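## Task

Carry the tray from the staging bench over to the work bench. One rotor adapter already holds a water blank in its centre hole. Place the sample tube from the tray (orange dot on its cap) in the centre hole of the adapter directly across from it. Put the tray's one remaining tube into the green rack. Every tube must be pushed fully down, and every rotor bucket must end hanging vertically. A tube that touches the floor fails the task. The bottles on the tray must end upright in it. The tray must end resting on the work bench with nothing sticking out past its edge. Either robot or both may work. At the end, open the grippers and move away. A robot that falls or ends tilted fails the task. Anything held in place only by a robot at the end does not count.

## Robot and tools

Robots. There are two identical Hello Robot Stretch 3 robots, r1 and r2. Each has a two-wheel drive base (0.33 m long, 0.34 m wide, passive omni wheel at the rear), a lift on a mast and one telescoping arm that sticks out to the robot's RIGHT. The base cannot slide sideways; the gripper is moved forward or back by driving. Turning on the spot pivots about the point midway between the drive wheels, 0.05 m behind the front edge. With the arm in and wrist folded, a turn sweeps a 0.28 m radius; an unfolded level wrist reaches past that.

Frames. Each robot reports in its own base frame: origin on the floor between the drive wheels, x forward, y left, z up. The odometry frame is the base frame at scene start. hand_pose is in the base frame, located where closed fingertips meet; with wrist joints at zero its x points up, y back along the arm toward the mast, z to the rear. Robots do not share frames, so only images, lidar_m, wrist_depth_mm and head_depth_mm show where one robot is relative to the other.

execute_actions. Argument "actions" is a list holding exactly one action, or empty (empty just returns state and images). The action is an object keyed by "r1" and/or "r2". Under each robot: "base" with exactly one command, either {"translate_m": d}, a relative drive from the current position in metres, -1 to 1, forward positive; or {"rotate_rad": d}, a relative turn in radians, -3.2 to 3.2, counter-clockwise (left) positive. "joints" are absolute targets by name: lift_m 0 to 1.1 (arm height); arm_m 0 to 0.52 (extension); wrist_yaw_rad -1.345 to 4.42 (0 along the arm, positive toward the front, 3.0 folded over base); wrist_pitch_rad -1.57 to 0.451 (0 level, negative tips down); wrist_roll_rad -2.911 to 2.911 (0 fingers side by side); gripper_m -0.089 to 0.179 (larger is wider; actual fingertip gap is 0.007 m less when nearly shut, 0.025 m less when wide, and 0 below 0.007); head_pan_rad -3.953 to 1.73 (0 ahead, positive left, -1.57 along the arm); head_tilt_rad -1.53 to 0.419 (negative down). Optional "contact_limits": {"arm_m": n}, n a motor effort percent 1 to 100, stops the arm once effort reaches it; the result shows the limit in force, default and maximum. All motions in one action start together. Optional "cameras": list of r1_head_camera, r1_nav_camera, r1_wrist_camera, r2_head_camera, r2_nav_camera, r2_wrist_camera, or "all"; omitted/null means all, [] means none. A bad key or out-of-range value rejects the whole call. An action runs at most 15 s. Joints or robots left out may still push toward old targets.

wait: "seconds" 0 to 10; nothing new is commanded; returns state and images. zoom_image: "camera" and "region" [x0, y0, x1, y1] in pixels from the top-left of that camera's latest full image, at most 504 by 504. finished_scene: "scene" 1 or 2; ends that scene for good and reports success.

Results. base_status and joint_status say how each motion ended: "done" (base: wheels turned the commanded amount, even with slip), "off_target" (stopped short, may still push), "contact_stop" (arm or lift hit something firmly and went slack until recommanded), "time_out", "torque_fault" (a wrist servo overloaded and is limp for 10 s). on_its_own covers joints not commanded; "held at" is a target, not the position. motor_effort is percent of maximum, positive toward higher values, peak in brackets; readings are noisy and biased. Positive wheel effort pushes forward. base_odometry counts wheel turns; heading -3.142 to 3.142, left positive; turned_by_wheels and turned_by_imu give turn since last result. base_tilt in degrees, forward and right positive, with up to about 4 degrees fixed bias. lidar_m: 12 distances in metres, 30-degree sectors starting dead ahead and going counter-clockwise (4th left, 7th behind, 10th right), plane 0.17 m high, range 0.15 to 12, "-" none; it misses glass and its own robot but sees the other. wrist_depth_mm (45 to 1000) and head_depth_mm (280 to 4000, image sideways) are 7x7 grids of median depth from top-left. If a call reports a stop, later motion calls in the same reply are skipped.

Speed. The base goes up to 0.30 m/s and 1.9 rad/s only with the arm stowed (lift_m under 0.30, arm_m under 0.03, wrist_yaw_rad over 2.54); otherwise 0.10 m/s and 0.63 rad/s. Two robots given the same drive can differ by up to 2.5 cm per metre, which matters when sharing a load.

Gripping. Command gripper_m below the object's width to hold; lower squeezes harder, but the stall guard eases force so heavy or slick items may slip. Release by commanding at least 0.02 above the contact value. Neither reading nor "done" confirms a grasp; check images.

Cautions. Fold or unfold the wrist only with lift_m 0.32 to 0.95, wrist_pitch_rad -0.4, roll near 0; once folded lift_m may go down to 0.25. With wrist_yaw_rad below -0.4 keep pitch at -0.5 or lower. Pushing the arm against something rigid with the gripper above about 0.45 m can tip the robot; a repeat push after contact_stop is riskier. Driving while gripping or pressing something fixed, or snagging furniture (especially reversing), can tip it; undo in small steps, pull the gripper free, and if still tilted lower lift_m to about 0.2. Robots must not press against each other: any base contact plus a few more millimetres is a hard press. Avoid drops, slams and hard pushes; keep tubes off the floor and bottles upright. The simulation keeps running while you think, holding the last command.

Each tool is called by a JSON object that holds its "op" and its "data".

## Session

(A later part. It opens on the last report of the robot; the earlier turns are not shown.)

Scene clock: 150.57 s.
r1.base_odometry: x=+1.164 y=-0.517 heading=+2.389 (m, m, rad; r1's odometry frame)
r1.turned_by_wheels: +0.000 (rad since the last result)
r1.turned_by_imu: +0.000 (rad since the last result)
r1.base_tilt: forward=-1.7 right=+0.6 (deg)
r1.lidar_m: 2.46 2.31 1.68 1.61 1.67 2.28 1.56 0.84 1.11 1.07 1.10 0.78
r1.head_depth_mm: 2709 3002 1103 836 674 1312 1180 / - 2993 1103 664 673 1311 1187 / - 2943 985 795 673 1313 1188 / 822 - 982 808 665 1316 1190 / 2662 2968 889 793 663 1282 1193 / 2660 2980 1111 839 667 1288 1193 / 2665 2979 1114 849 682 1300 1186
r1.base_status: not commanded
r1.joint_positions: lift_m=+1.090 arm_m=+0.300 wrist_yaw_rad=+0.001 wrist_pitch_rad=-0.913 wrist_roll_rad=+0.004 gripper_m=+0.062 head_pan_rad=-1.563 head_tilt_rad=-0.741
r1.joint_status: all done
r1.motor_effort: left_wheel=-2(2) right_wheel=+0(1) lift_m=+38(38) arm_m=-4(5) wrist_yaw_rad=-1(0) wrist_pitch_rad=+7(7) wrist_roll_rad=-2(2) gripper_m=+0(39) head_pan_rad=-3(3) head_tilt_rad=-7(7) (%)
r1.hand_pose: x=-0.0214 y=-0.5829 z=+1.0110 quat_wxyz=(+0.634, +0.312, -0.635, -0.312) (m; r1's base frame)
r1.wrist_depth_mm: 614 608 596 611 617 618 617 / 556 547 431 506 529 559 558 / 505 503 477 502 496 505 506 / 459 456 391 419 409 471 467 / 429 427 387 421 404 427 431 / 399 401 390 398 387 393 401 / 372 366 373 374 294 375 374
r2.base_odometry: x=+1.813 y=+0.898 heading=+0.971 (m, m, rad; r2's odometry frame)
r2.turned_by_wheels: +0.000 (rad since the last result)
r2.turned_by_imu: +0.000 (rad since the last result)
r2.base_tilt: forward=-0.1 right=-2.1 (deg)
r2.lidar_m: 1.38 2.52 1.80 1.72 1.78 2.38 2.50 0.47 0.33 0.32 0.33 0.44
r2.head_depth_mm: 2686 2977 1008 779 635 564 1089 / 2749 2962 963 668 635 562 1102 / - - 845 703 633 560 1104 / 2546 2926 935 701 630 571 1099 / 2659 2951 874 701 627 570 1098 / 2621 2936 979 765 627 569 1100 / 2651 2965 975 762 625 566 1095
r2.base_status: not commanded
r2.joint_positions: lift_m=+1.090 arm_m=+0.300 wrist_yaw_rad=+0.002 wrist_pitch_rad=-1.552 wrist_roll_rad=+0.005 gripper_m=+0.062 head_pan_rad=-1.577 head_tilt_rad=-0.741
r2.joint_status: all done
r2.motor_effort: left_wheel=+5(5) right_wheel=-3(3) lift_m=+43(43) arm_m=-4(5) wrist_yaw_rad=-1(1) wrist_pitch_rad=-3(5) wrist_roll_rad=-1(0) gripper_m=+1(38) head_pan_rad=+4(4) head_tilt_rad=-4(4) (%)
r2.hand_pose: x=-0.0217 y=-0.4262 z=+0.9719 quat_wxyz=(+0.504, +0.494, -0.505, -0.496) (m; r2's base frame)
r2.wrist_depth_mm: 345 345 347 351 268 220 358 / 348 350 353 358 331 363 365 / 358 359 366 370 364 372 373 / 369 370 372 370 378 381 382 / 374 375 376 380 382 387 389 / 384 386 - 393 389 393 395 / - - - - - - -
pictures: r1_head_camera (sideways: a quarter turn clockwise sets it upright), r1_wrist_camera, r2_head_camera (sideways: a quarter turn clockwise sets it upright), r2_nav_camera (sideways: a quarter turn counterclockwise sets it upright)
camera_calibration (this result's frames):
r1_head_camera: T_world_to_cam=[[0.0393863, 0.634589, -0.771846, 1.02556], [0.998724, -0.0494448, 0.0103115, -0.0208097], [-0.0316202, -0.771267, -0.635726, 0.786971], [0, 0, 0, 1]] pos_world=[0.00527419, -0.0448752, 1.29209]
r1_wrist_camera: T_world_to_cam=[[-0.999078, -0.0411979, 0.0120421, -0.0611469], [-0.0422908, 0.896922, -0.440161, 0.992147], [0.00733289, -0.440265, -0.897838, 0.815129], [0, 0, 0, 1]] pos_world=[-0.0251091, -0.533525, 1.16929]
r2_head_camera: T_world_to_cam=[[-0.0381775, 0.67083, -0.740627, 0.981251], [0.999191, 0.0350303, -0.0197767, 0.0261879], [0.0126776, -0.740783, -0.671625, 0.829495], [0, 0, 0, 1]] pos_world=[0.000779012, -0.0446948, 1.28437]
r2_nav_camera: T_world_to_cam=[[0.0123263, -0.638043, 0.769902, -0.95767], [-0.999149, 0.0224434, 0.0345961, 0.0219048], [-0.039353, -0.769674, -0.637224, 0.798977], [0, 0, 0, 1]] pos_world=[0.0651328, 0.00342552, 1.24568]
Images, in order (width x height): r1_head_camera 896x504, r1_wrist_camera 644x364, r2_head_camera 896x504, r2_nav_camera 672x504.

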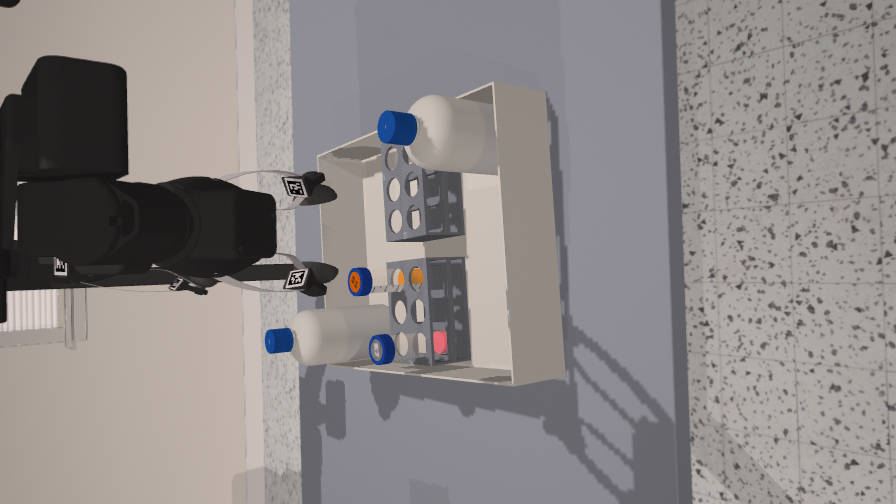

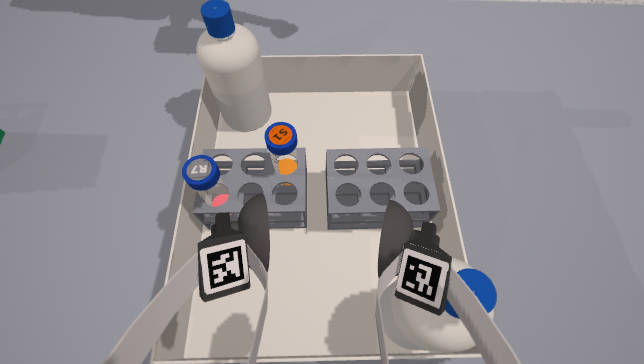

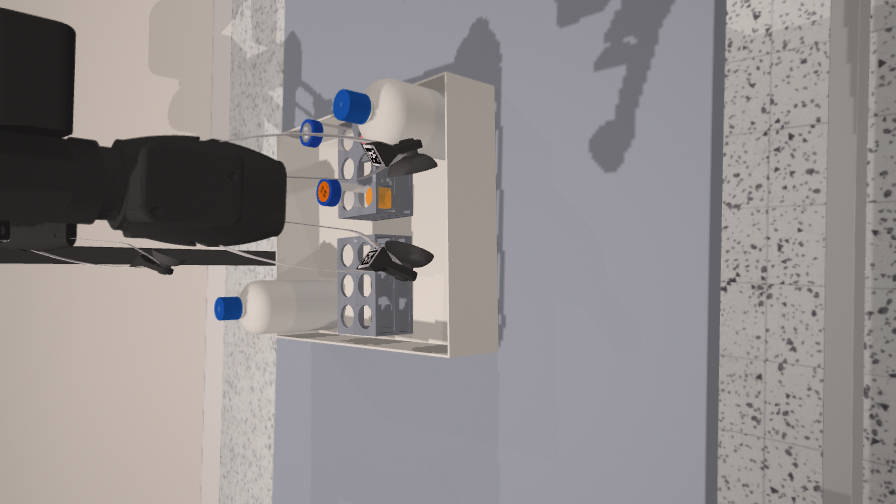

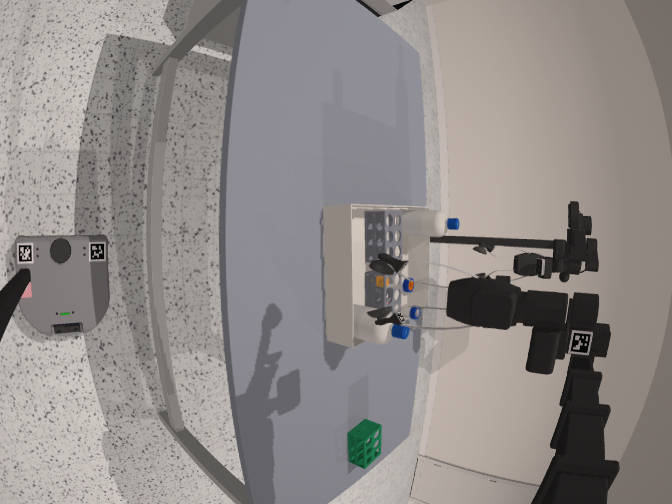

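{"op": "execute_actions", "data": {"actions": [{"r1":{"base":{"translate_m":0.122},"joints":{"arm_m":0.403,"lift_m":0.97}},"r2":{"base":{"translate_m":-0.45},"joints":{"arm_m":0.0}}}], "cameras": ["r1_head_camera","r1_wrist_camera","r2_head_camera"]}}

Scene clock: 162.13 s.
r1.base_odometry: x=+1.075 y=-0.433 heading=+2.389 (m, m, rad; r1's odometry frame)
r1.turned_by_wheels: +0.000 (rad since the last result)
r1.turned_by_imu: -0.001 (rad since the last result)
r1.base_tilt: forward=-1.7 right=+0.5 (deg)
r1.lidar_m: 2.34 2.31 1.68 1.61 1.68 2.28 1.56 0.95 1.11 1.07 1.10 0.67
r1.head_depth_mm: 2692 - 941 668 676 1309 1186 / 2620 3099 993 807 677 1310 1183 / 2653 - 988 809 678 1311 1183 / 2641 2943 923 810 674 1321 1183 / 2655 2952 1116 848 680 1291 1188 / 2644 2917 1113 846 681 1291 1192 / 2508 2953 1122 849 684 1295 1190
r1.base_status: done
r1.joint_positions: lift_m=+0.977 arm_m=+0.403 wrist_yaw_rad=-0.002 wrist_pitch_rad=-0.886 wrist_roll_rad=+0.004 gripper_m=+0.062 head_pan_rad=-1.563 head_tilt_rad=-0.741
r1.joint_status: lift_m contact_stop (moved -0.113 of -0.120); the others done
r1.on_its_own: lift_m is slack since a contact_stop, until your next command for it (your +0.970 is given up)
r1.motor_effort: left_wheel=-4(5) right_wheel=+3(4) lift_m=+34(35) arm_m=+5(8) wrist_yaw_rad=+1(2) wrist_pitch_rad=-8(12) wrist_roll_rad=-1(2) gripper_m=+1(2) head_pan_rad=-2(3) head_tilt_rad=-6(5) (%)
r1.hand_pose: x=-0.0218 y=-0.6909 z=+0.9017 quat_wxyz=(+0.638, +0.302, -0.640, -0.305) (m; r1's base frame)
r1.wrist_depth_mm: 455 467 468 240 461 472 476 / 417 414 419 264 357 348 365 / 376 376 378 328 372 376 329 / 341 337 344 341 201 342 297 / 319 317 322 246 260 259 263 / 294 294 283 255 276 253 255 / 272 269 269 271 271 271 273
r2.base_odometry: x=+1.559 y=+0.527 heading=+0.971 (m, m, rad; r2's odometry frame)
r2.turned_by_wheels: +0.000 (rad since the last result)
r2.turned_by_imu: +0.001 (rad since the last result)
r2.base_tilt: forward=-0.1 right=-2.0 (deg)
r2.lidar_m: 1.17 2.49 1.79 1.71 1.76 2.37 2.06 2.25 0.35 0.33 0.34 0.46
r2.head_depth_mm: - - - - - - - / - - - - - - - / 2730 2912 - - - - - / 2623 2987 992 771 647 - 1091 / 2678 2988 988 766 627 568 1160 / 2613 2924 941 765 626 568 1098 / 2546 2891 869 717 625 1227 1079
r2.base_status: done
r2.joint_positions: lift_m=+1.090 arm_m=+0.001 wrist_yaw_rad=+0.002 wrist_pitch_rad=-1.552 wrist_roll_rad=+0.003 gripper_m=+0.062 head_pan_rad=-1.577 head_tilt_rad=-0.741
r2.joint_status: all done
r2.motor_effort: left_wheel=+3(5) right_wheel=-2(8) lift_m=+43(43) arm_m=-4(4) wrist_yaw_rad=-1(2) wrist_pitch_rad=-3(3) wrist_roll_rad=-1(1) gripper_m=+1(1) head_pan_rad=+3(3) head_tilt_rad=-3(4) (%)
r2.hand_pose: x=-0.0217 y=-0.1261 z=+0.9719 quat_wxyz=(+0.504, +0.495, -0.505, -0.496) (m; r2's base frame)
r2.wrist_depth_mm: 345 346 351 350 352 360 - / - - - - - - - / - - - - - - - / - - - - - - - / - - - - - - - / - - - - - - - / - - - - - - -
pictures: r1_head_camera (sideways: a quarter turn clockwise sets it upright), r1_wrist_camera, r2_head_camera (sideways: a quarter turn clockwise sets it upright)
camera_calibration (this result's frames):
r1_head_camera: T_world_to_cam=[[0.0393859, 0.63465, -0.771795, 1.0255], [0.998724, -0.0494457, 0.010307, -0.0208038], [-0.0316207, -0.771216, -0.635788, 0.787051], [0, 0, 0, 1]] pos_world=[0.00527418, -0.0448744, 1.29209]
r1_wrist_camera: T_world_to_cam=[[-0.999185, -0.0381306, 0.0132345, -0.0636449], [-0.0399161, 0.884911, -0.464046, 1.05417], [0.00598303, -0.464196, -0.885712, 0.641869], [0, 0, 0, 1]] pos_world=[-0.0253549, -0.637322, 1.05854]
r2_head_camera: T_world_to_cam=[[-0.0382582, 0.670826, -0.740627, 0.981251], [0.999186, 0.0351505, -0.0197767, 0.0261879], [0.0127667, -0.740781, -0.671625, 0.829494], [0, 0, 0, 1]] pos_world=[0.000784388, -0.0446955, 1.28437]
Images, in order (width x height): r1_head_camera 896x504, r1_wrist_camera 644x364, r2_head_camera 896x504.

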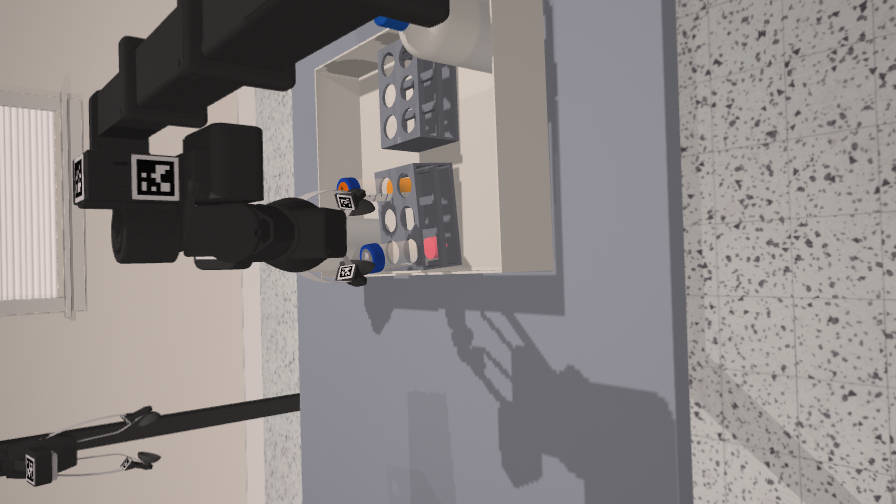

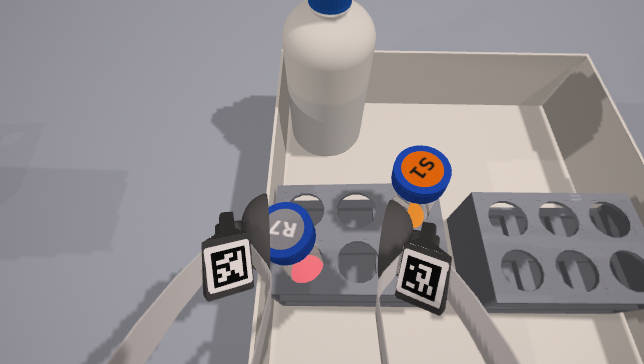

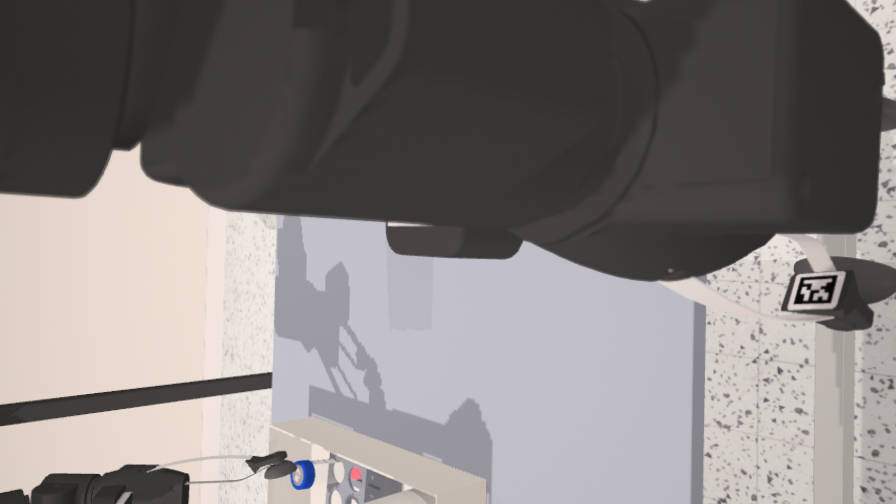

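{"op": "execute_actions", "data": {"actions": [{"r1":{"joints":{"lift_m":1.01}}}], "cameras": []}}

{"op": "execute_actions", "data": {"actions": [{"r1":{"base":{"translate_m":0.022}},"r2":{"joints":{"lift_m":0.5},"base":{"translate_m":-0.05}}}], "cameras": ["r1_head_camera","r1_wrist_camera","r2_head_camera"]}}

Scene clock: 169.10 s.
r1.base_odometry: x=+1.075 y=-0.433 heading=+2.389 (m, m, rad; r1's odometry frame)
r1.turned_by_wheels: +0.000 (rad since the last result)
r1.turned_by_imu: +0.000 (rad since the last result)
r1.base_tilt: forward=-1.6 right=+0.5 (deg)
r1.lidar_m: 2.35 2.31 1.68 1.61 1.67 2.27 1.55 0.95 1.11 1.06 1.10 0.67
r1.head_depth_mm: 2626 - 1099 663 676 1309 1189 / 2602 3049 997 807 674 1318 1186 / - - 992 820 676 1316 1188 / 2620 2964 900 810 672 1315 1185 / 2673 2960 1116 844 679 1287 1186 / 2649 2914 1117 844 680 1294 1188 / 2553 2934 1120 845 678 1296 1195
r1.base_status: not commanded
r1.joint_positions: lift_m=+1.010 arm_m=+0.403 wrist_yaw_rad=-0.002 wrist_pitch_rad=-0.907 wrist_roll_rad=+0.004 gripper_m=+0.062 head_pan_rad=-1.563 head_tilt_rad=-0.741
r1.joint_status: all done
r1.motor_effort: left_wheel=-2(4) right_wheel=+1(3) lift_m=+39(40) arm_m=+4(5) wrist_yaw_rad=+1(1) wrist_pitch_rad=+4(7) wrist_roll_rad=-2(2) gripper_m=+0(0) head_pan_rad=-3(3) head_tilt_rad=-6(5) (%)
r1.hand_pose: x=-0.0218 y=-0.6865 z=+0.9318 quat_wxyz=(+0.634, +0.309, -0.637, -0.311) (m; r1's base frame)
r1.wrist_depth_mm: 496 497 503 269 496 505 498 / 444 447 446 273 378 377 453 / 407 411 410 330 406 409 393 / 374 376 374 371 366 378 330 / 344 346 351 280 308 286 283 / 322 323 313 286 299 277 268 / 302 300 300 299 299 298 293
r2.base_odometry: x=+1.559 y=+0.527 heading=+0.971 (m, m, rad; r2's odometry frame)
r2.turned_by_wheels: +0.000 (rad since the last result)
r2.turned_by_imu: +0.000 (rad since the last result)
r2.base_tilt: forward=-0.2 right=-2.0 (deg)
r2.lidar_m: 1.17 2.49 1.79 1.71 1.76 2.37 2.06 2.25 0.35 0.33 0.34 0.46
r2.head_depth_mm: - - - - - - - / - - - - - - - / 2696 2890 - - - - - / 2635 2948 993 770 647 - 1090 / 2626 2977 989 768 629 569 1161 / 2607 2900 947 764 627 569 1096 / 2541 2940 871 718 627 1228 1076
r2.base_status: not commanded
r2.joint_positions: lift_m=+1.090 arm_m=+0.001 wrist_yaw_rad=+0.002 wrist_pitch_rad=-1.552 wrist_roll_rad=+0.003 gripper_m=+0.062 head_pan_rad=-1.577 head_tilt_rad=-0.741
r2.joint_status: not commanded
r2.motor_effort: left_wheel=+4(3) right_wheel=-3(2) lift_m=+44(43) arm_m=-5(4) wrist_yaw_rad=-1(1) wrist_pitch_rad=-3(3) wrist_roll_rad=+0(0) gripper_m=+1(1) head_pan_rad=+3(3) head_tilt_rad=-4(3) (%)
r2.hand_pose: x=-0.0217 y=-0.1261 z=+0.9719 quat_wxyz=(+0.504, +0.495, -0.505, -0.496) (m; r2's base frame)
r2.wrist_depth_mm: 349 348 348 354 354 359 - / - - - - - - - / - - - - - - - / - - - - - - - / - - - - - - - / - - - - - - - / - - - - - - -
pictures: none
No camera images: the call's "cameras" was empty. Leave "cameras" out to get every camera's image.

Scene clock: 175.30 s.
r1.base_odometry: x=+1.059 y=-0.418 heading=+2.389 (m, m, rad; r1's odometry frame)
r1.turned_by_wheels: +0.000 (rad since the last result)
r1.turned_by_imu: -0.001 (rad since the last result)
r1.base_tilt: forward=-1.8 right=+0.6 (deg)
r1.lidar_m: 2.32 2.31 1.68 1.62 1.67 2.28 1.55 0.97 1.11 1.06 1.10 0.66
r1.head_depth_mm: 2623 - 1076 677 675 1319 1184 / 2624 3031 994 806 675 1315 1188 / - - 972 807 677 1323 1192 / 2644 2912 897 812 676 1317 1190 / 2666 2962 1111 842 679 1289 1189 / 2645 2909 1118 843 680 1298 1186 / 2607 2778 1119 847 682 1296 1186
r1.base_status: done
r1.joint_positions: lift_m=+1.010 arm_m=+0.403 wrist_yaw_rad=-0.002 wrist_pitch_rad=-0.907 wrist_roll_rad=+0.004 gripper_m=+0.062 head_pan_rad=-1.563 head_tilt_rad=-0.741
r1.joint_status: not commanded
r1.motor_effort: left_wheel=-2(4) right_wheel=+1(3) lift_m=+39(38) arm_m=+4(5) wrist_yaw_rad=+1(1) wrist_pitch_rad=+3(3) wrist_roll_rad=-1(1) gripper_m=+0(1) head_pan_rad=-3(2) head_tilt_rad=-5(5) (%)
r1.hand_pose: x=-0.0218 y=-0.6865 z=+0.9318 quat_wxyz=(+0.634, +0.309, -0.637, -0.311) (m; r1's base frame)
r1.wrist_depth_mm: 501 497 496 473 492 509 497 / 446 446 448 286 362 375 451 / 407 409 411 358 402 402 375 / 373 375 374 373 366 371 322 / 345 346 353 290 279 302 293 / 320 320 316 283 312 277 291 / 301 301 302 298 301 299 301
r2.base_odometry: x=+1.531 y=+0.485 heading=+0.971 (m, m, rad; r2's odometry frame)
r2.turned_by_wheels: +0.000 (rad since the last result)
r2.turned_by_imu: +0.000 (rad since the last result)
r2.base_tilt: forward=-0.1 right=-2.0 (deg)
r2.lidar_m: 1.18 2.49 1.79 1.71 1.76 2.37 2.01 2.21 0.35 0.33 0.34 0.46
r2.head_depth_mm: 2642 2998 2462 866 638 578 1151 / 2658 2975 1001 776 635 574 984 / 2655 2964 997 756 632 574 1106 / 2653 2980 991 768 629 572 1163 / 2636 2975 988 769 628 570 1101 / 2648 2924 981 761 627 1233 1075 / 2670 2914 942 759 624 1230 1075
r2.base_status: done
r2.joint_positions: lift_m=+0.500 arm_m=+0.001 wrist_yaw_rad=+0.002 wrist_pitch_rad=-1.552 wrist_roll_rad=+0.003 gripper_m=+0.062 head_pan_rad=-1.577 head_tilt_rad=-0.741
r2.joint_status: all done
r2.motor_effort: left_wheel=+3(7) right_wheel=-3(6) lift_m=+33(34) arm_m=-4(4) wrist_yaw_rad=+0(1) wrist_pitch_rad=-3(3) wrist_roll_rad=-1(1) gripper_m=+1(1) head_pan_rad=+3(3) head_tilt_rad=-3(3) (%)
r2.hand_pose: x=-0.0217 y=-0.1261 z=+0.3822 quat_wxyz=(+0.504, +0.495, -0.505, -0.496) (m; r2's base frame)
r2.wrist_depth_mm: 511 517 513 521 525 523 523 / 522 525 522 537 538 530 531 / 534 540 539 540 549 548 557 / 532 541 546 - - 557 560 / 552 557 559 - - 568 576 / 577 556 - - - 587 587 / 573 579 583 - - 598 596
pictures: r1_head_camera (sideways: a quarter turn clockwise sets it upright), r1_wrist_camera, r2_head_camera (sideways: a quarter turn clockwise sets it upright)
camera_calibration (this result's frames):
r1_head_camera: T_world_to_cam=[[0.0393856, 0.63465, -0.771795, 1.0255], [0.998724, -0.0494452, 0.010307, -0.0208038], [-0.0316203, -0.771216, -0.635788, 0.787051], [0, 0, 0, 1]] pos_world=[0.0052742, -0.0448744, 1.29209]
r1_wrist_camera: T_world_to_cam=[[-0.999185, -0.0384115, 0.0124007, -0.0632821], [-0.0399131, 0.894476, -0.44533, 1.05336], [0.00601368, -0.445462, -0.895281, 0.692441], [0, 0, 0, 1]] pos_world=[-0.025352, -0.636176, 1.08981]
r2_head_camera: T_world_to_cam=[[-0.0382581, 0.670826, -0.740627, 0.981251], [0.999186, 0.0351504, -0.0197767, 0.0261879], [0.0127666, -0.740781, -0.671625, 0.829494], [0, 0, 0, 1]] pos_world=[0.000784383, -0.0446955, 1.28437]
Images, in order (width x height): r1_head_camera 896x504, r1_wrist_camera 644x364, r2_head_camera 896x504.

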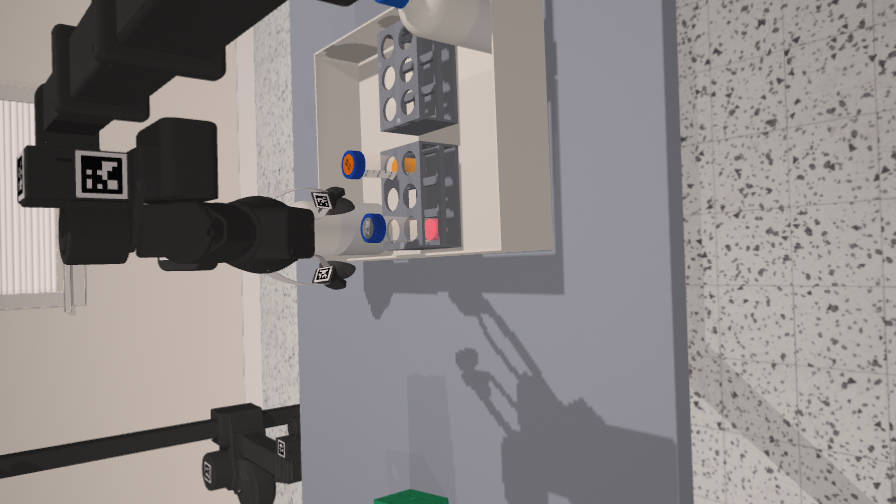

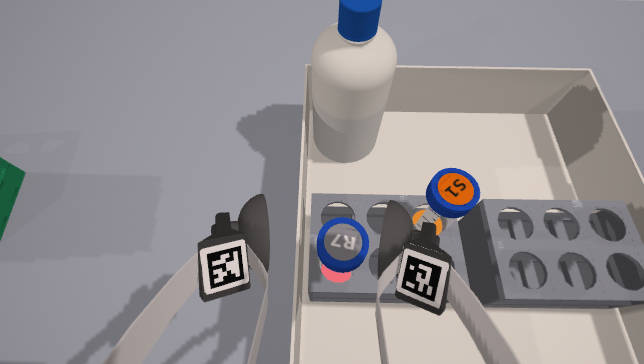

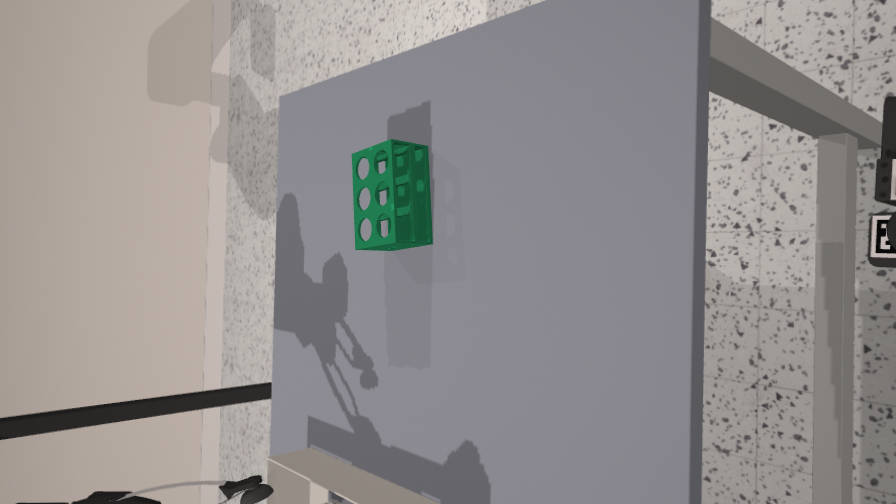

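{"op": "execute_actions", "data": {"actions": [{"r1":{"base":{"translate_m":-0.015},"joints":{"arm_m":0.414}}}], "cameras": []}}

{"op": "execute_actions", "data": {"actions": [{"r1":{"joints":{"lift_m":0.94}}}], "cameras": ["r1_head_camera","r1_wrist_camera"]}}

Scene clock: 179.80 s.
r1.base_odometry: x=+1.070 y=-0.428 heading=+2.389 (m, m, rad; r1's odometry frame)
r1.turned_by_wheels: +0.000 (rad since the last result)
r1.turned_by_imu: -0.001 (rad since the last result)
r1.base_tilt: forward=-1.6 right=+0.5 (deg)
r1.lidar_m: 2.34 2.30 1.68 1.61 1.67 2.28 1.56 0.96 1.11 1.06 1.10 0.67
r1.head_depth_mm: 2628 - 1099 670 674 1315 1187 / 2602 3068 993 820 674 1315 1183 / - - 985 823 676 1322 1188 / 2632 2938 895 816 672 1315 1182 / 2656 3004 1112 847 680 1291 1188 / 2662 2911 1118 845 680 1290 1191 / 2610 1486 1116 849 679 1297 1195
r1.base_status: done
r1.joint_positions: lift_m=+1.010 arm_m=+0.414 wrist_yaw_rad=-0.002 wrist_pitch_rad=-0.907 wrist_roll_rad=+0.004 gripper_m=+0.062 head_pan_rad=-1.563 head_tilt_rad=-0.741
r1.joint_status: all done
r1.motor_effort: left_wheel=-2(6) right_wheel=+1(3) lift_m=+38(39) arm_m=+4(5) wrist_yaw_rad=+2(2) wrist_pitch_rad=+4(3) wrist_roll_rad=-1(1) gripper_m=+1(1) head_pan_rad=-2(2) head_tilt_rad=-6(5) (%)
r1.hand_pose: x=-0.0218 y=-0.6974 z=+0.9318 quat_wxyz=(+0.634, +0.309, -0.637, -0.311) (m; r1's base frame)
r1.wrist_depth_mm: 497 501 496 276 497 494 499 / 447 446 446 262 379 374 451 / 403 406 405 323 398 400 377 / 372 369 378 366 374 373 337 / 344 345 349 282 281 292 287 / 322 323 317 256 263 270 269 / 301 302 302 299 303 294 294
r2.base_odometry: x=+1.531 y=+0.485 heading=+0.971 (m, m, rad; r2's odometry frame)
r2.turned_by_wheels: +0.000 (rad since the last result)
r2.turned_by_imu: +0.000 (rad since the last result)
r2.base_tilt: forward=-0.1 right=-2.1 (deg)
r2.lidar_m: 1.18 2.50 1.79 1.71 1.76 2.37 2.01 2.21 0.35 0.33 0.34 0.46
r2.head_depth_mm: 2663 3001 2500 863 638 578 1153 / 2637 2990 999 776 635 575 985 / 2637 2947 999 759 632 572 1104 / 2669 2955 991 768 631 571 1170 / 2654 2961 983 770 628 570 1099 / 2622 2899 979 765 627 1231 1073 / 2658 2969 938 764 624 1220 1076
r2.base_status: not commanded
r2.joint_positions: lift_m=+0.500 arm_m=+0.001 wrist_yaw_rad=+0.002 wrist_pitch_rad=-1.552 wrist_roll_rad=+0.003 gripper_m=+0.062 head_pan_rad=-1.577 head_tilt_rad=-0.741
r2.joint_status: not commanded
r2.motor_effort: left_wheel=+3(3) right_wheel=-3(2) lift_m=+33(33) arm_m=-4(4) wrist_yaw_rad=-1(1) wrist_pitch_rad=-3(3) wrist_roll_rad=-1(1) gripper_m=+1(0) head_pan_rad=+3(3) head_tilt_rad=-2(4) (%)
r2.hand_pose: x=-0.0217 y=-0.1261 z=+0.3822 quat_wxyz=(+0.504, +0.495, -0.505, -0.496) (m; r2's base frame)
r2.wrist_depth_mm: 506 518 521 517 521 521 533 / 527 520 532 533 537 532 536 / 528 533 532 525 544 551 554 / 542 541 554 - - 554 568 / 553 551 550 - - 572 582 / 563 562 - - - 583 602 / 571 578 583 - - 594 597
pictures: none
No camera images: the call's "cameras" was empty. Leave "cameras" out to get every camera's image.

Scene clock: 181.27 s.
r1.base_odometry: x=+1.070 y=-0.428 heading=+2.389 (m, m, rad; r1's odometry frame)
r1.turned_by_wheels: +0.000 (rad since the last result)
r1.turned_by_imu: +0.000 (rad since the last result)
r1.base_tilt: forward=-1.7 right=+0.7 (deg)
r1.lidar_m: 2.34 2.30 1.68 1.62 1.67 2.28 1.55 0.96 1.11 1.07 1.10 0.67
r1.head_depth_mm: 2693 2966 - 703 673 1312 1177 / 2654 2830 977 822 674 1313 1179 / 2618 - 969 816 674 1313 1188 / 2639 2905 - 810 675 1315 1192 / 2645 2960 1107 842 680 1293 1186 / 2636 2910 1116 848 679 1297 1194 / 2608 1500 1120 847 684 1295 1188
r1.base_status: not commanded
r1.joint_positions: lift_m=+0.940 arm_m=+0.414 wrist_yaw_rad=-0.002 wrist_pitch_rad=-0.908 wrist_roll_rad=+0.004 gripper_m=+0.062 head_pan_rad=-1.563 head_tilt_rad=-0.741
r1.joint_status: all done
r1.motor_effort: left_wheel=-2(2) right_wheel=+1(0) lift_m=+30(31) arm_m=+4(5) wrist_yaw_rad=+1(1) wrist_pitch_rad=+4(4) wrist_roll_rad=-1(2) gripper_m=-1(1) head_pan_rad=-3(2) head_tilt_rad=-6(6) (%)
r1.hand_pose: x=-0.0218 y=-0.6974 z=+0.8621 quat_wxyz=(+0.634, +0.309, -0.637, -0.311) (m; r1's base frame)
r1.wrist_depth_mm: 390 388 394 210 295 301 299 / 353 353 353 255 339 336 320 / 318 318 321 307 318 315 313 / 294 296 293 227 228 225 253 / 272 274 273 145 214 215 212 / 253 252 229 218 245 213 217 / 237 237 234 235 236 236 237
r2.base_odometry: x=+1.531 y=+0.485 heading=+0.971 (m, m, rad; r2's odometry frame)
r2.turned_by_wheels: +0.000 (rad since the last result)
r2.turned_by_imu: +0.000 (rad since the last result)
r2.base_tilt: forward=-0.2 right=-1.9 (deg)
r2.lidar_m: 1.18 2.49 1.79 1.71 1.76 2.37 2.00 2.21 0.35 0.33 0.34 0.46
r2.head_depth_mm: 2657 2973 2482 861 637 576 1147 / 2641 2956 1004 779 636 576 986 / 2655 2943 1000 756 633 572 1109 / 2652 2966 990 769 632 572 1160 / 2640 2977 987 767 628 569 1101 / 2598 2888 986 763 625 1231 1077 / 2640 2939 901 760 625 1219 1082
r2.base_status: not commanded
r2.joint_positions: lift_m=+0.500 arm_m=+0.001 wrist_yaw_rad=+0.002 wrist_pitch_rad=-1.552 wrist_roll_rad=+0.003 gripper_m=+0.062 head_pan_rad=-1.577 head_tilt_rad=-0.741
r2.joint_status: not commanded
r2.motor_effort: left_wheel=+4(4) right_wheel=-2(2) lift_m=+33(33) arm_m=-4(4) wrist_yaw_rad=-1(1) wrist_pitch_rad=-3(3) wrist_roll_rad=+0(1) gripper_m=+1(1) head_pan_rad=+3(3) head_tilt_rad=-4(4) (%)
r2.hand_pose: x=-0.0217 y=-0.1261 z=+0.3822 quat_wxyz=(+0.504, +0.495, -0.505, -0.496) (m; r2's base frame)
r2.wrist_depth_mm: 512 512 513 515 522 530 526 / 528 521 532 533 528 539 539 / 524 529 540 545 548 537 545 / 538 541 540 - - 554 568 / 551 557 560 - - 568 567 / 562 561 - - - 577 575 / 574 570 583 - - 587 595
pictures: r1_head_camera (sideways: a quarter turn clockwise sets it upright), r1_wrist_camera
camera_calibration (this result's frames):
r1_head_camera: T_world_to_cam=[[0.0393859, 0.63465, -0.771795, 1.0255], [0.998724, -0.0494457, 0.010307, -0.0208038], [-0.0316207, -0.771216, -0.635788, 0.787051], [0, 0, 0, 1]] pos_world=[0.00527418, -0.0448744, 1.29209]
r1_wrist_camera: T_world_to_cam=[[-0.999185, -0.0384183, 0.0123776, -0.0628198], [-0.0399124, 0.894735, -0.444809, 1.03176], [0.00601415, -0.444941, -0.89554, 0.625745], [0, 0, 0, 1]] pos_world=[-0.0253519, -0.647143, 1.02009]
Images, in order (width x height): r1_head_camera 896x504, r1_wrist_camera 644x364.

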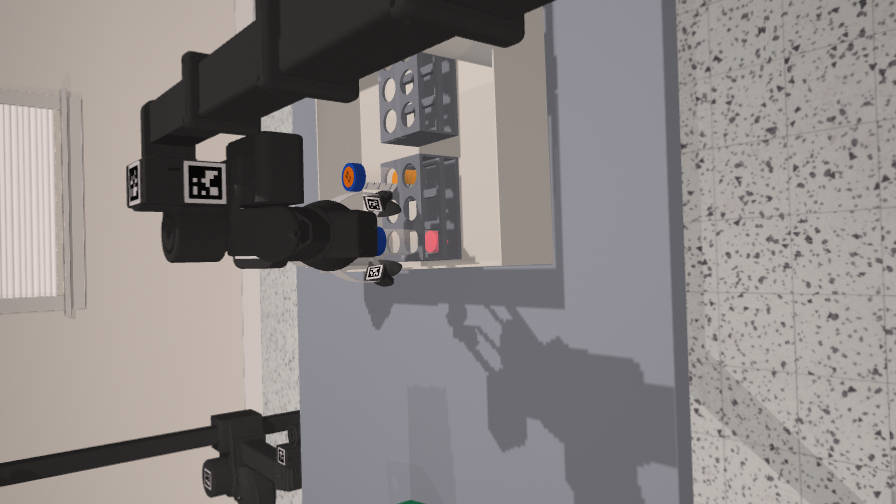

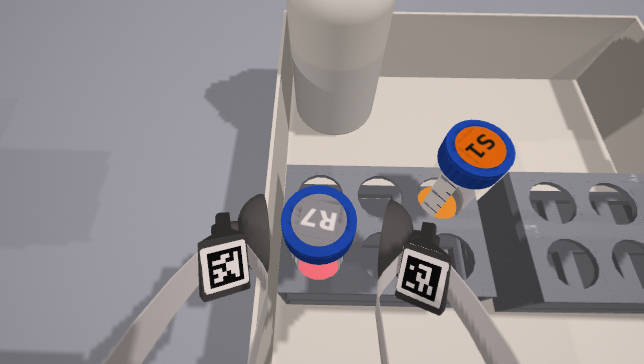

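{"op": "execute_actions", "data": {"actions": [{"r1":{"joints":{"gripper_m":0.013}}}], "cameras": []}}

{"op": "execute_actions", "data": {"actions": [{"r1":{"joints":{"lift_m":1.06}}}], "cameras": []}}

{"op": "execute_actions", "data": {"actions": [{"r1":{"base":{"translate_m":0.34},"joints":{"arm_m":0.45,"lift_m":1.04}}}], "cameras": []}}

{"op": "execute_actions", "data": {"actions": [{"r1":{"joints":{"lift_m":1.01}}}], "cameras": ["r1_head_camera","r1_wrist_camera","r2_head_camera"]}}

Scene clock: 187.77 s.
r1.base_odometry: x=+1.070 y=-0.428 heading=+2.389 (m, m, rad; r1's odometry frame)
r1.turned_by_wheels: +0.000 (rad since the last result)
r1.turned_by_imu: +0.000 (rad since the last result)
r1.base_tilt: forward=-1.7 right=+0.6 (deg)
r1.lidar_m: 2.33 2.30 1.68 1.61 1.67 2.27 1.56 0.96 1.11 1.06 1.10 0.67
r1.head_depth_mm: 2677 2949 - 703 673 1314 1179 / 2677 2860 976 819 676 1311 1191 / 2645 - 969 821 675 1319 1181 / 2629 2937 1064 809 675 1322 1189 / 2649 2954 1112 844 680 1287 1191 / 2627 2922 1119 845 679 1288 1191 / 2607 1493 1121 848 682 1297 1189
r1.base_status: not commanded
r1.joint_positions: lift_m=+0.940 arm_m=+0.414 wrist_yaw_rad=-0.002 wrist_pitch_rad=-0.908 wrist_roll_rad=+0.004 gripper_m=+0.013 head_pan_rad=-1.563 head_tilt_rad=-0.741
r1.joint_status: all done
r1.motor_effort: left_wheel=-2(2) right_wheel=+1(1) lift_m=+30(30) arm_m=+4(4) wrist_yaw_rad=+2(2) wrist_pitch_rad=+4(4) wrist_roll_rad=-2(1) gripper_m=-9(89) head_pan_rad=-3(3) head_tilt_rad=-7(4) (%)
r1.hand_pose: x=-0.0218 y=-0.6973 z=+0.8621 quat_wxyz=(+0.634, +0.309, -0.637, -0.312) (m; r1's base frame)
r1.wrist_depth_mm: 388 390 388 211 294 305 298 / 347 351 351 253 336 339 320 / 323 322 321 306 316 321 307 / 293 296 294 226 228 224 256 / 270 273 274 142 214 214 211 / 252 253 248 220 244 214 218 / 234 237 235 236 235 235 236
r2.base_odometry: x=+1.531 y=+0.485 heading=+0.971 (m, m, rad; r2's odometry frame)
r2.turned_by_wheels: +0.000 (rad since the last result)
r2.turned_by_imu: +0.000 (rad since the last result)
r2.base_tilt: forward=-0.1 right=-2.0 (deg)
r2.lidar_m: 1.18 2.49 1.79 1.71 1.77 2.37 2.01 2.21 0.35 0.33 0.34 0.46
r2.head_depth_mm: 2643 2952 2487 863 638 576 1152 / 2656 2967 1002 777 635 576 985 / 2649 2942 999 758 633 574 1105 / 2629 2956 991 772 633 571 1160 / 2674 2953 987 768 630 571 1096 / 2631 2921 979 764 627 1235 1078 / 2658 2956 902 761 625 1233 1078
r2.base_status: not commanded
r2.joint_positions: lift_m=+0.500 arm_m=+0.001 wrist_yaw_rad=+0.002 wrist_pitch_rad=-1.552 wrist_roll_rad=+0.003 gripper_m=+0.062 head_pan_rad=-1.577 head_tilt_rad=-0.741
r2.joint_status: not commanded
r2.motor_effort: left_wheel=+3(3) right_wheel=-3(3) lift_m=+33(33) arm_m=-4(4) wrist_yaw_rad=-1(1) wrist_pitch_rad=-3(3) wrist_roll_rad=+0(0) gripper_m=+1(1) head_pan_rad=+3(4) head_tilt_rad=-2(3) (%)
r2.hand_pose: x=-0.0217 y=-0.1261 z=+0.3822 quat_wxyz=(+0.504, +0.495, -0.505, -0.496) (m; r2's base frame)
r2.wrist_depth_mm: 507 511 519 519 519 520 518 / 532 515 518 525 526 529 542 / 533 532 533 546 541 548 544 / 536 541 541 - - 558 564 / 562 547 561 - - 569 568 / 564 568 - - - 575 590 / 575 576 577 - - 586 591
pictures: none
No camera images: the call's "cameras" was empty. Leave "cameras" out to get every camera's image.

Scene clock: 189.70 s.
r1.base_odometry: x=+1.070 y=-0.428 heading=+2.389 (m, m, rad; r1's odometry frame)
r1.turned_by_wheels: +0.000 (rad since the last result)
r1.turned_by_imu: +0.000 (rad since the last result)
r1.base_tilt: forward=-1.6 right=+0.7 (deg)
r1.lidar_m: 2.33 2.31 1.68 1.61 1.67 2.28 1.56 0.96 1.11 1.07 1.10 0.67
r1.head_depth_mm: 2779 3024 1098 668 672 1316 1179 / 2695 3029 992 818 676 1308 1185 / - 3008 971 821 676 1318 1185 / 2629 2964 900 816 673 1318 1183 / 2668 2960 1112 841 679 1291 1185 / 2659 2905 1111 843 681 1288 1189 / 2609 1488 1116 844 681 1294 1183
r1.base_status: not commanded
r1.joint_positions: lift_m=+1.060 arm_m=+0.414 wrist_yaw_rad=-0.002 wrist_pitch_rad=-0.909 wrist_roll_rad=+0.004 gripper_m=+0.013 head_pan_rad=-1.563 head_tilt_rad=-0.741
r1.joint_status: all done
r1.motor_effort: left_wheel=-2(2) right_wheel=+0(1) lift_m=+38(41) arm_m=+4(4) wrist_yaw_rad=+1(1) wrist_pitch_rad=+4(4) wrist_roll_rad=-1(2) gripper_m=-9(8) head_pan_rad=-2(2) head_tilt_rad=-6(6) (%)
r1.hand_pose: x=-0.0218 y=-0.6972 z=+0.9816 quat_wxyz=(+0.634, +0.309, -0.636, -0.312) (m; r1's base frame)
r1.wrist_depth_mm: 574 568 578 583 572 - - / 505 518 513 313 517 509 518 / 470 468 475 322 439 425 476 / 428 436 428 398 431 422 430 / 396 398 399 142 335 364 374 / 370 370 362 302 323 317 320 / 345 344 345 347 348 340 317
r2.base_odometry: x=+1.531 y=+0.485 heading=+0.971 (m, m, rad; r2's odometry frame)
r2.turned_by_wheels: +0.000 (rad since the last result)
r2.turned_by_imu: +0.000 (rad since the last result)
r2.base_tilt: forward=-0.1 right=-2.0 (deg)
r2.lidar_m: 1.17 2.50 1.79 1.71 1.77 2.36 2.01 2.21 0.35 0.33 0.34 0.46
r2.head_depth_mm: 2649 3002 2502 864 637 577 1151 / 2639 2962 1005 778 636 573 986 / 2661 2990 996 759 633 573 1103 / 2662 2982 990 773 632 571 1156 / 2641 2956 985 769 629 569 1104 / 2601 2904 982 762 627 1230 1072 / 2667 3006 942 762 625 1231 1072
r2.base_status: not commanded
r2.joint_positions: lift_m=+0.500 arm_m=+0.001 wrist_yaw_rad=+0.002 wrist_pitch_rad=-1.552 wrist_roll_rad=+0.003 gripper_m=+0.062 head_pan_rad=-1.577 head_tilt_rad=-0.741
r2.joint_status: not commanded
r2.motor_effort: left_wheel=+4(4) right_wheel=-2(2) lift_m=+33(33) arm_m=-4(4) wrist_yaw_rad=-1(1) wrist_pitch_rad=-3(3) wrist_roll_rad=+0(1) gripper_m=+1(1) head_pan_rad=+4(3) head_tilt_rad=-3(3) (%)
r2.hand_pose: x=-0.0217 y=-0.1261 z=+0.3822 quat_wxyz=(+0.504, +0.495, -0.505, -0.496) (m; r2's base frame)
r2.wrist_depth_mm: 508 511 511 519 517 525 529 / 519 523 534 527 536 533 540 / 539 535 537 539 544 549 545 / 545 545 548 - - 567 567 / 555 551 559 - - 575 572 / 569 568 - - - 581 585 / 569 586 590 - - 603 600
pictures: none
No camera images: the call's "cameras" was empty. Leave "cameras" out to get every camera's image.

Scene clock: 194.33 s.
r1.base_odometry: x=+0.822 y=-0.196 heading=+2.388 (m, m, rad; r1's odometry frame)
r1.turned_by_wheels: +0.000 (rad since the last result)
r1.turned_by_imu: -0.001 (rad since the last result)
r1.base_tilt: forward=-1.7 right=+0.7 (deg)
r1.lidar_m: 2.00 2.31 1.68 1.62 1.68 2.28 1.54 1.27 1.10 1.06 0.45 2.22
r1.head_depth_mm: - 3099 1010 837 673 1310 1179 / 2793 3019 1102 838 677 1313 1186 / - 3027 1105 839 675 1315 1184 / 2684 - 1065 833 679 1293 1185 / 2613 2822 1110 813 679 1288 1190 / 2652 2975 1164 846 679 713 934 / 2656 2935 2696 1964 680 667 1191
r1.base_status: done
r1.joint_positions: lift_m=+1.040 arm_m=+0.450 wrist_yaw_rad=-0.002 wrist_pitch_rad=-0.909 wrist_roll_rad=+0.004 gripper_m=+0.013 head_pan_rad=-1.563 head_tilt_rad=-0.741
r1.joint_status: all done
r1.motor_effort: left_wheel=-2(3) right_wheel=+1(4) lift_m=+31(34) arm_m=+4(5) wrist_yaw_rad=+1(1) wrist_pitch_rad=+4(4) wrist_roll_rad=-2(1) gripper_m=-10(9) head_pan_rad=-3(2) head_tilt_rad=-6(6) (%)
r1.hand_pose: x=-0.0218 y=-0.7331 z=+0.9619 quat_wxyz=(+0.634, +0.309, -0.636, -0.312) (m; r1's base frame)
r1.wrist_depth_mm: - - 668 667 - - - / - 505 484 494 485 483 495 / - 450 444 449 452 447 450 / - 409 408 412 409 411 365 / - 375 343 142 388 383 363 / - 352 289 343 354 355 345 / 332 326 329 329 330 327 328
r2.base_odometry: x=+1.531 y=+0.485 heading=+0.971 (m, m, rad; r2's odometry frame)
r2.turned_by_wheels: +0.000 (rad since the last result)
r2.turned_by_imu: +0.000 (rad since the last result)
r2.base_tilt: forward=-0.1 right=-2.0 (deg)
r2.lidar_m: 1.18 2.50 1.79 1.71 1.76 2.37 2.01 2.21 0.35 0.33 0.34 0.46
r2.head_depth_mm: 2664 2958 2476 865 638 576 1155 / 2629 2975 998 777 636 576 985 / 2650 2985 999 758 631 573 1100 / 673 1582 958 769 631 572 1165 / 2655 2959 982 769 628 571 1097 / 2654 2976 983 765 626 1219 1072 / 2661 3027 942 763 626 1229 1071
r2.base_status: not commanded
r2.joint_positions: lift_m=+0.500 arm_m=+0.001 wrist_yaw_rad=+0.002 wrist_pitch_rad=-1.552 wrist_roll_rad=+0.003 gripper_m=+0.062 head_pan_rad=-1.577 head_tilt_rad=-0.741
r2.joint_status: not commanded
r2.motor_effort: left_wheel=+3(3) right_wheel=-2(2) lift_m=+33(33) arm_m=-4(4) wrist_yaw_rad=-1(1) wrist_pitch_rad=-3(3) wrist_roll_rad=+0(1) gripper_m=+1(1) head_pan_rad=+3(3) head_tilt_rad=-4(3) (%)
r2.hand_pose: x=-0.0217 y=-0.1261 z=+0.3822 quat_wxyz=(+0.504, +0.495, -0.505, -0.496) (m; r2's base frame)
r2.wrist_depth_mm: 510 511 517 509 517 526 532 / 525 524 520 535 534 535 545 / 525 534 540 546 550 544 565 / 546 546 547 - - 556 561 / 546 553 552 - - 567 583 / 558 558 - - - 580 581 / 577 569 583 - - 597 605
pictures: none
No camera images: the call's "cameras" was empty. Leave "cameras" out to get every camera's image.

Scene clock: 195.40 s.
r1.base_odometry: x=+0.822 y=-0.196 heading=+2.388 (m, m, rad; r1's odometry frame)
r1.turned_by_wheels: +0.000 (rad since the last result)
r1.turned_by_imu: +0.000 (rad since the last result)
r1.base_tilt: forward=-1.7 right=+0.6 (deg)
r1.lidar_m: 2.00 2.31 1.68 1.62 1.67 2.28 1.54 1.27 1.11 1.06 0.45 2.22
r1.head_depth_mm: 2594 - 1033 835 673 1310 1188 / 2555 3076 1107 838 674 1319 1187 / - 3085 1102 840 677 1315 1187 / 2616 1491 1052 834 678 1287 1186 / 2631 2814 1118 816 677 1281 1187 / 2623 2919 1169 846 680 713 934 / 2611 2973 2714 1965 681 667 1191
r1.base_status: not commanded
r1.joint_positions: lift_m=+1.010 arm_m=+0.450 wrist_yaw_rad=-0.002 wrist_pitch_rad=-0.909 wrist_roll_rad=+0.004 gripper_m=+0.013 head_pan_rad=-1.563 head_tilt_rad=-0.741
r1.joint_status: all done
r1.motor_effort: left_wheel=-2(2) right_wheel=+1(1) lift_m=+29(30) arm_m=+4(5) wrist_yaw_rad=+1(1) wrist_pitch_rad=+4(5) wrist_roll_rad=-1(1) gripper_m=-9(10) head_pan_rad=-3(3) head_tilt_rad=-5(5) (%)
r1.hand_pose: x=-0.0218 y=-0.7330 z=+0.9319 quat_wxyz=(+0.634, +0.309, -0.636, -0.312) (m; r1's base frame)
r1.wrist_depth_mm: - - 495 495 496 505 490 / - 455 441 448 450 450 445 / - 401 411 404 407 405 404 / - 378 372 371 374 377 366 / - 342 293 142 354 347 342 / 327 316 284 317 323 323 324 / 298 300 301 300 302 303 300
r2.base_odometry: x=+1.531 y=+0.485 heading=+0.971 (m, m, rad; r2's odometry frame)
r2.turned_by_wheels: +0.000 (rad since the last result)
r2.turned_by_imu: +0.000 (rad since the last result)
r2.base_tilt: forward=-0.1 right=-2.0 (deg)
r2.lidar_m: 1.17 2.50 1.79 1.71 1.76 2.37 2.01 2.21 0.35 0.33 0.34 0.46
r2.head_depth_mm: 2656 3003 2499 861 637 575 1149 / 2642 2959 1004 779 636 574 980 / 2632 2962 994 757 632 574 1100 / 661 2906 919 773 631 572 1167 / 2654 2947 985 769 629 570 1096 / 2637 3003 983 765 626 1231 1082 / 2653 3003 939 761 624 1229 1074
r2.base_status: not commanded
r2.joint_positions: lift_m=+0.500 arm_m=+0.001 wrist_yaw_rad=+0.002 wrist_pitch_rad=-1.552 wrist_roll_rad=+0.003 gripper_m=+0.062 head_pan_rad=-1.577 head_tilt_rad=-0.741
r2.joint_status: not commanded
r2.motor_effort: left_wheel=+3(3) right_wheel=-2(3) lift_m=+33(33) arm_m=-4(4) wrist_yaw_rad=-1(2) wrist_pitch_rad=-3(3) wrist_roll_rad=+0(0) gripper_m=+1(1) head_pan_rad=+3(3) head_tilt_rad=-3(4) (%)
r2.hand_pose: x=-0.0217 y=-0.1261 z=+0.3822 quat_wxyz=(+0.504, +0.495, -0.505, -0.496) (m; r2's base frame)
r2.wrist_depth_mm: 505 514 516 517 515 529 525 / 515 517 524 530 526 541 536 / 524 539 534 536 540 542 547 / 535 548 547 - - 553 559 / 555 558 549 - - 575 579 / 560 574 - - - 583 582 / 585 572 584 - - 593 599
pictures: r1_head_camera (sideways: a quarter turn clockwise sets it upright), r1_wrist_camera, r2_head_camera (sideways: a quarter turn clockwise sets it upright)
camera_calibration (this result's frames):
r1_head_camera: T_world_to_cam=[[0.0393857, 0.63465, -0.771795, 1.0255], [0.998724, -0.0494455, 0.010307, -0.0208038], [-0.0316205, -0.771216, -0.635788, 0.787051], [0, 0, 0, 1]] pos_world=[0.00527419, -0.0448744, 1.29209]
r1_wrist_camera: T_world_to_cam=[[-0.999185, -0.0384402, 0.0123258, -0.0650224], [-0.0399174, 0.895352, -0.443567, 1.09404], [0.00601485, -0.443698, -0.896156, 0.673862], [0, 0, 0, 1]] pos_world=[-0.0253515, -0.683058, 1.08997]
r2_head_camera: T_world_to_cam=[[-0.038258, 0.670826, -0.740627, 0.981251], [0.999186, 0.0351502, -0.0197767, 0.0261879], [0.0127665, -0.740781, -0.671625, 0.829494], [0, 0, 0, 1]] pos_world=[0.000784378, -0.0446955, 1.28437]
Images, in order (width x height): r1_head_camera 896x504, r1_wrist_camera 644x364, r2_head_camera 896x504.

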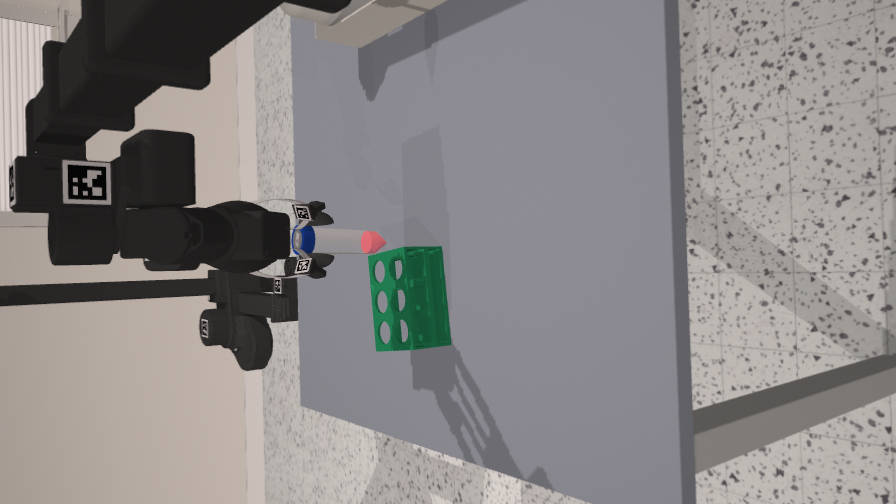

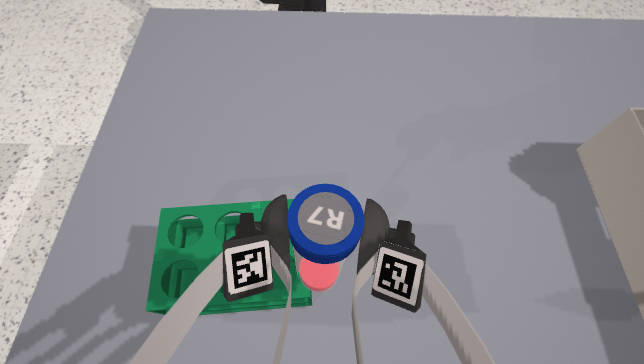

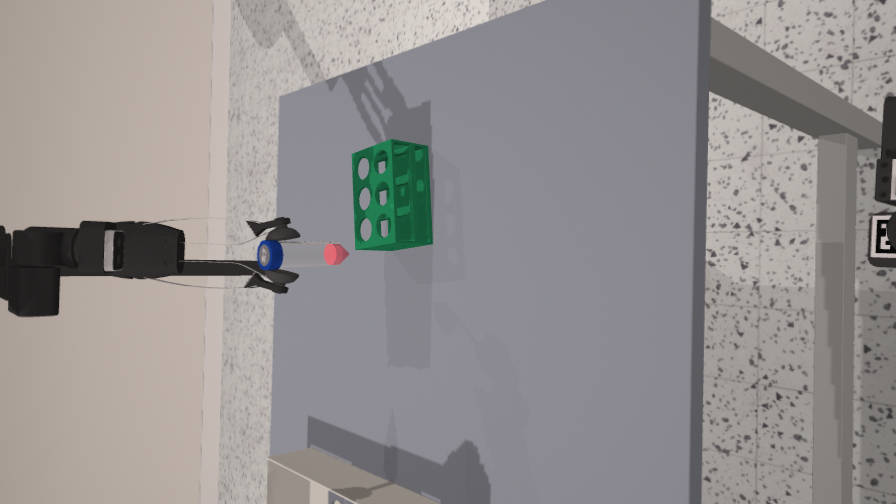

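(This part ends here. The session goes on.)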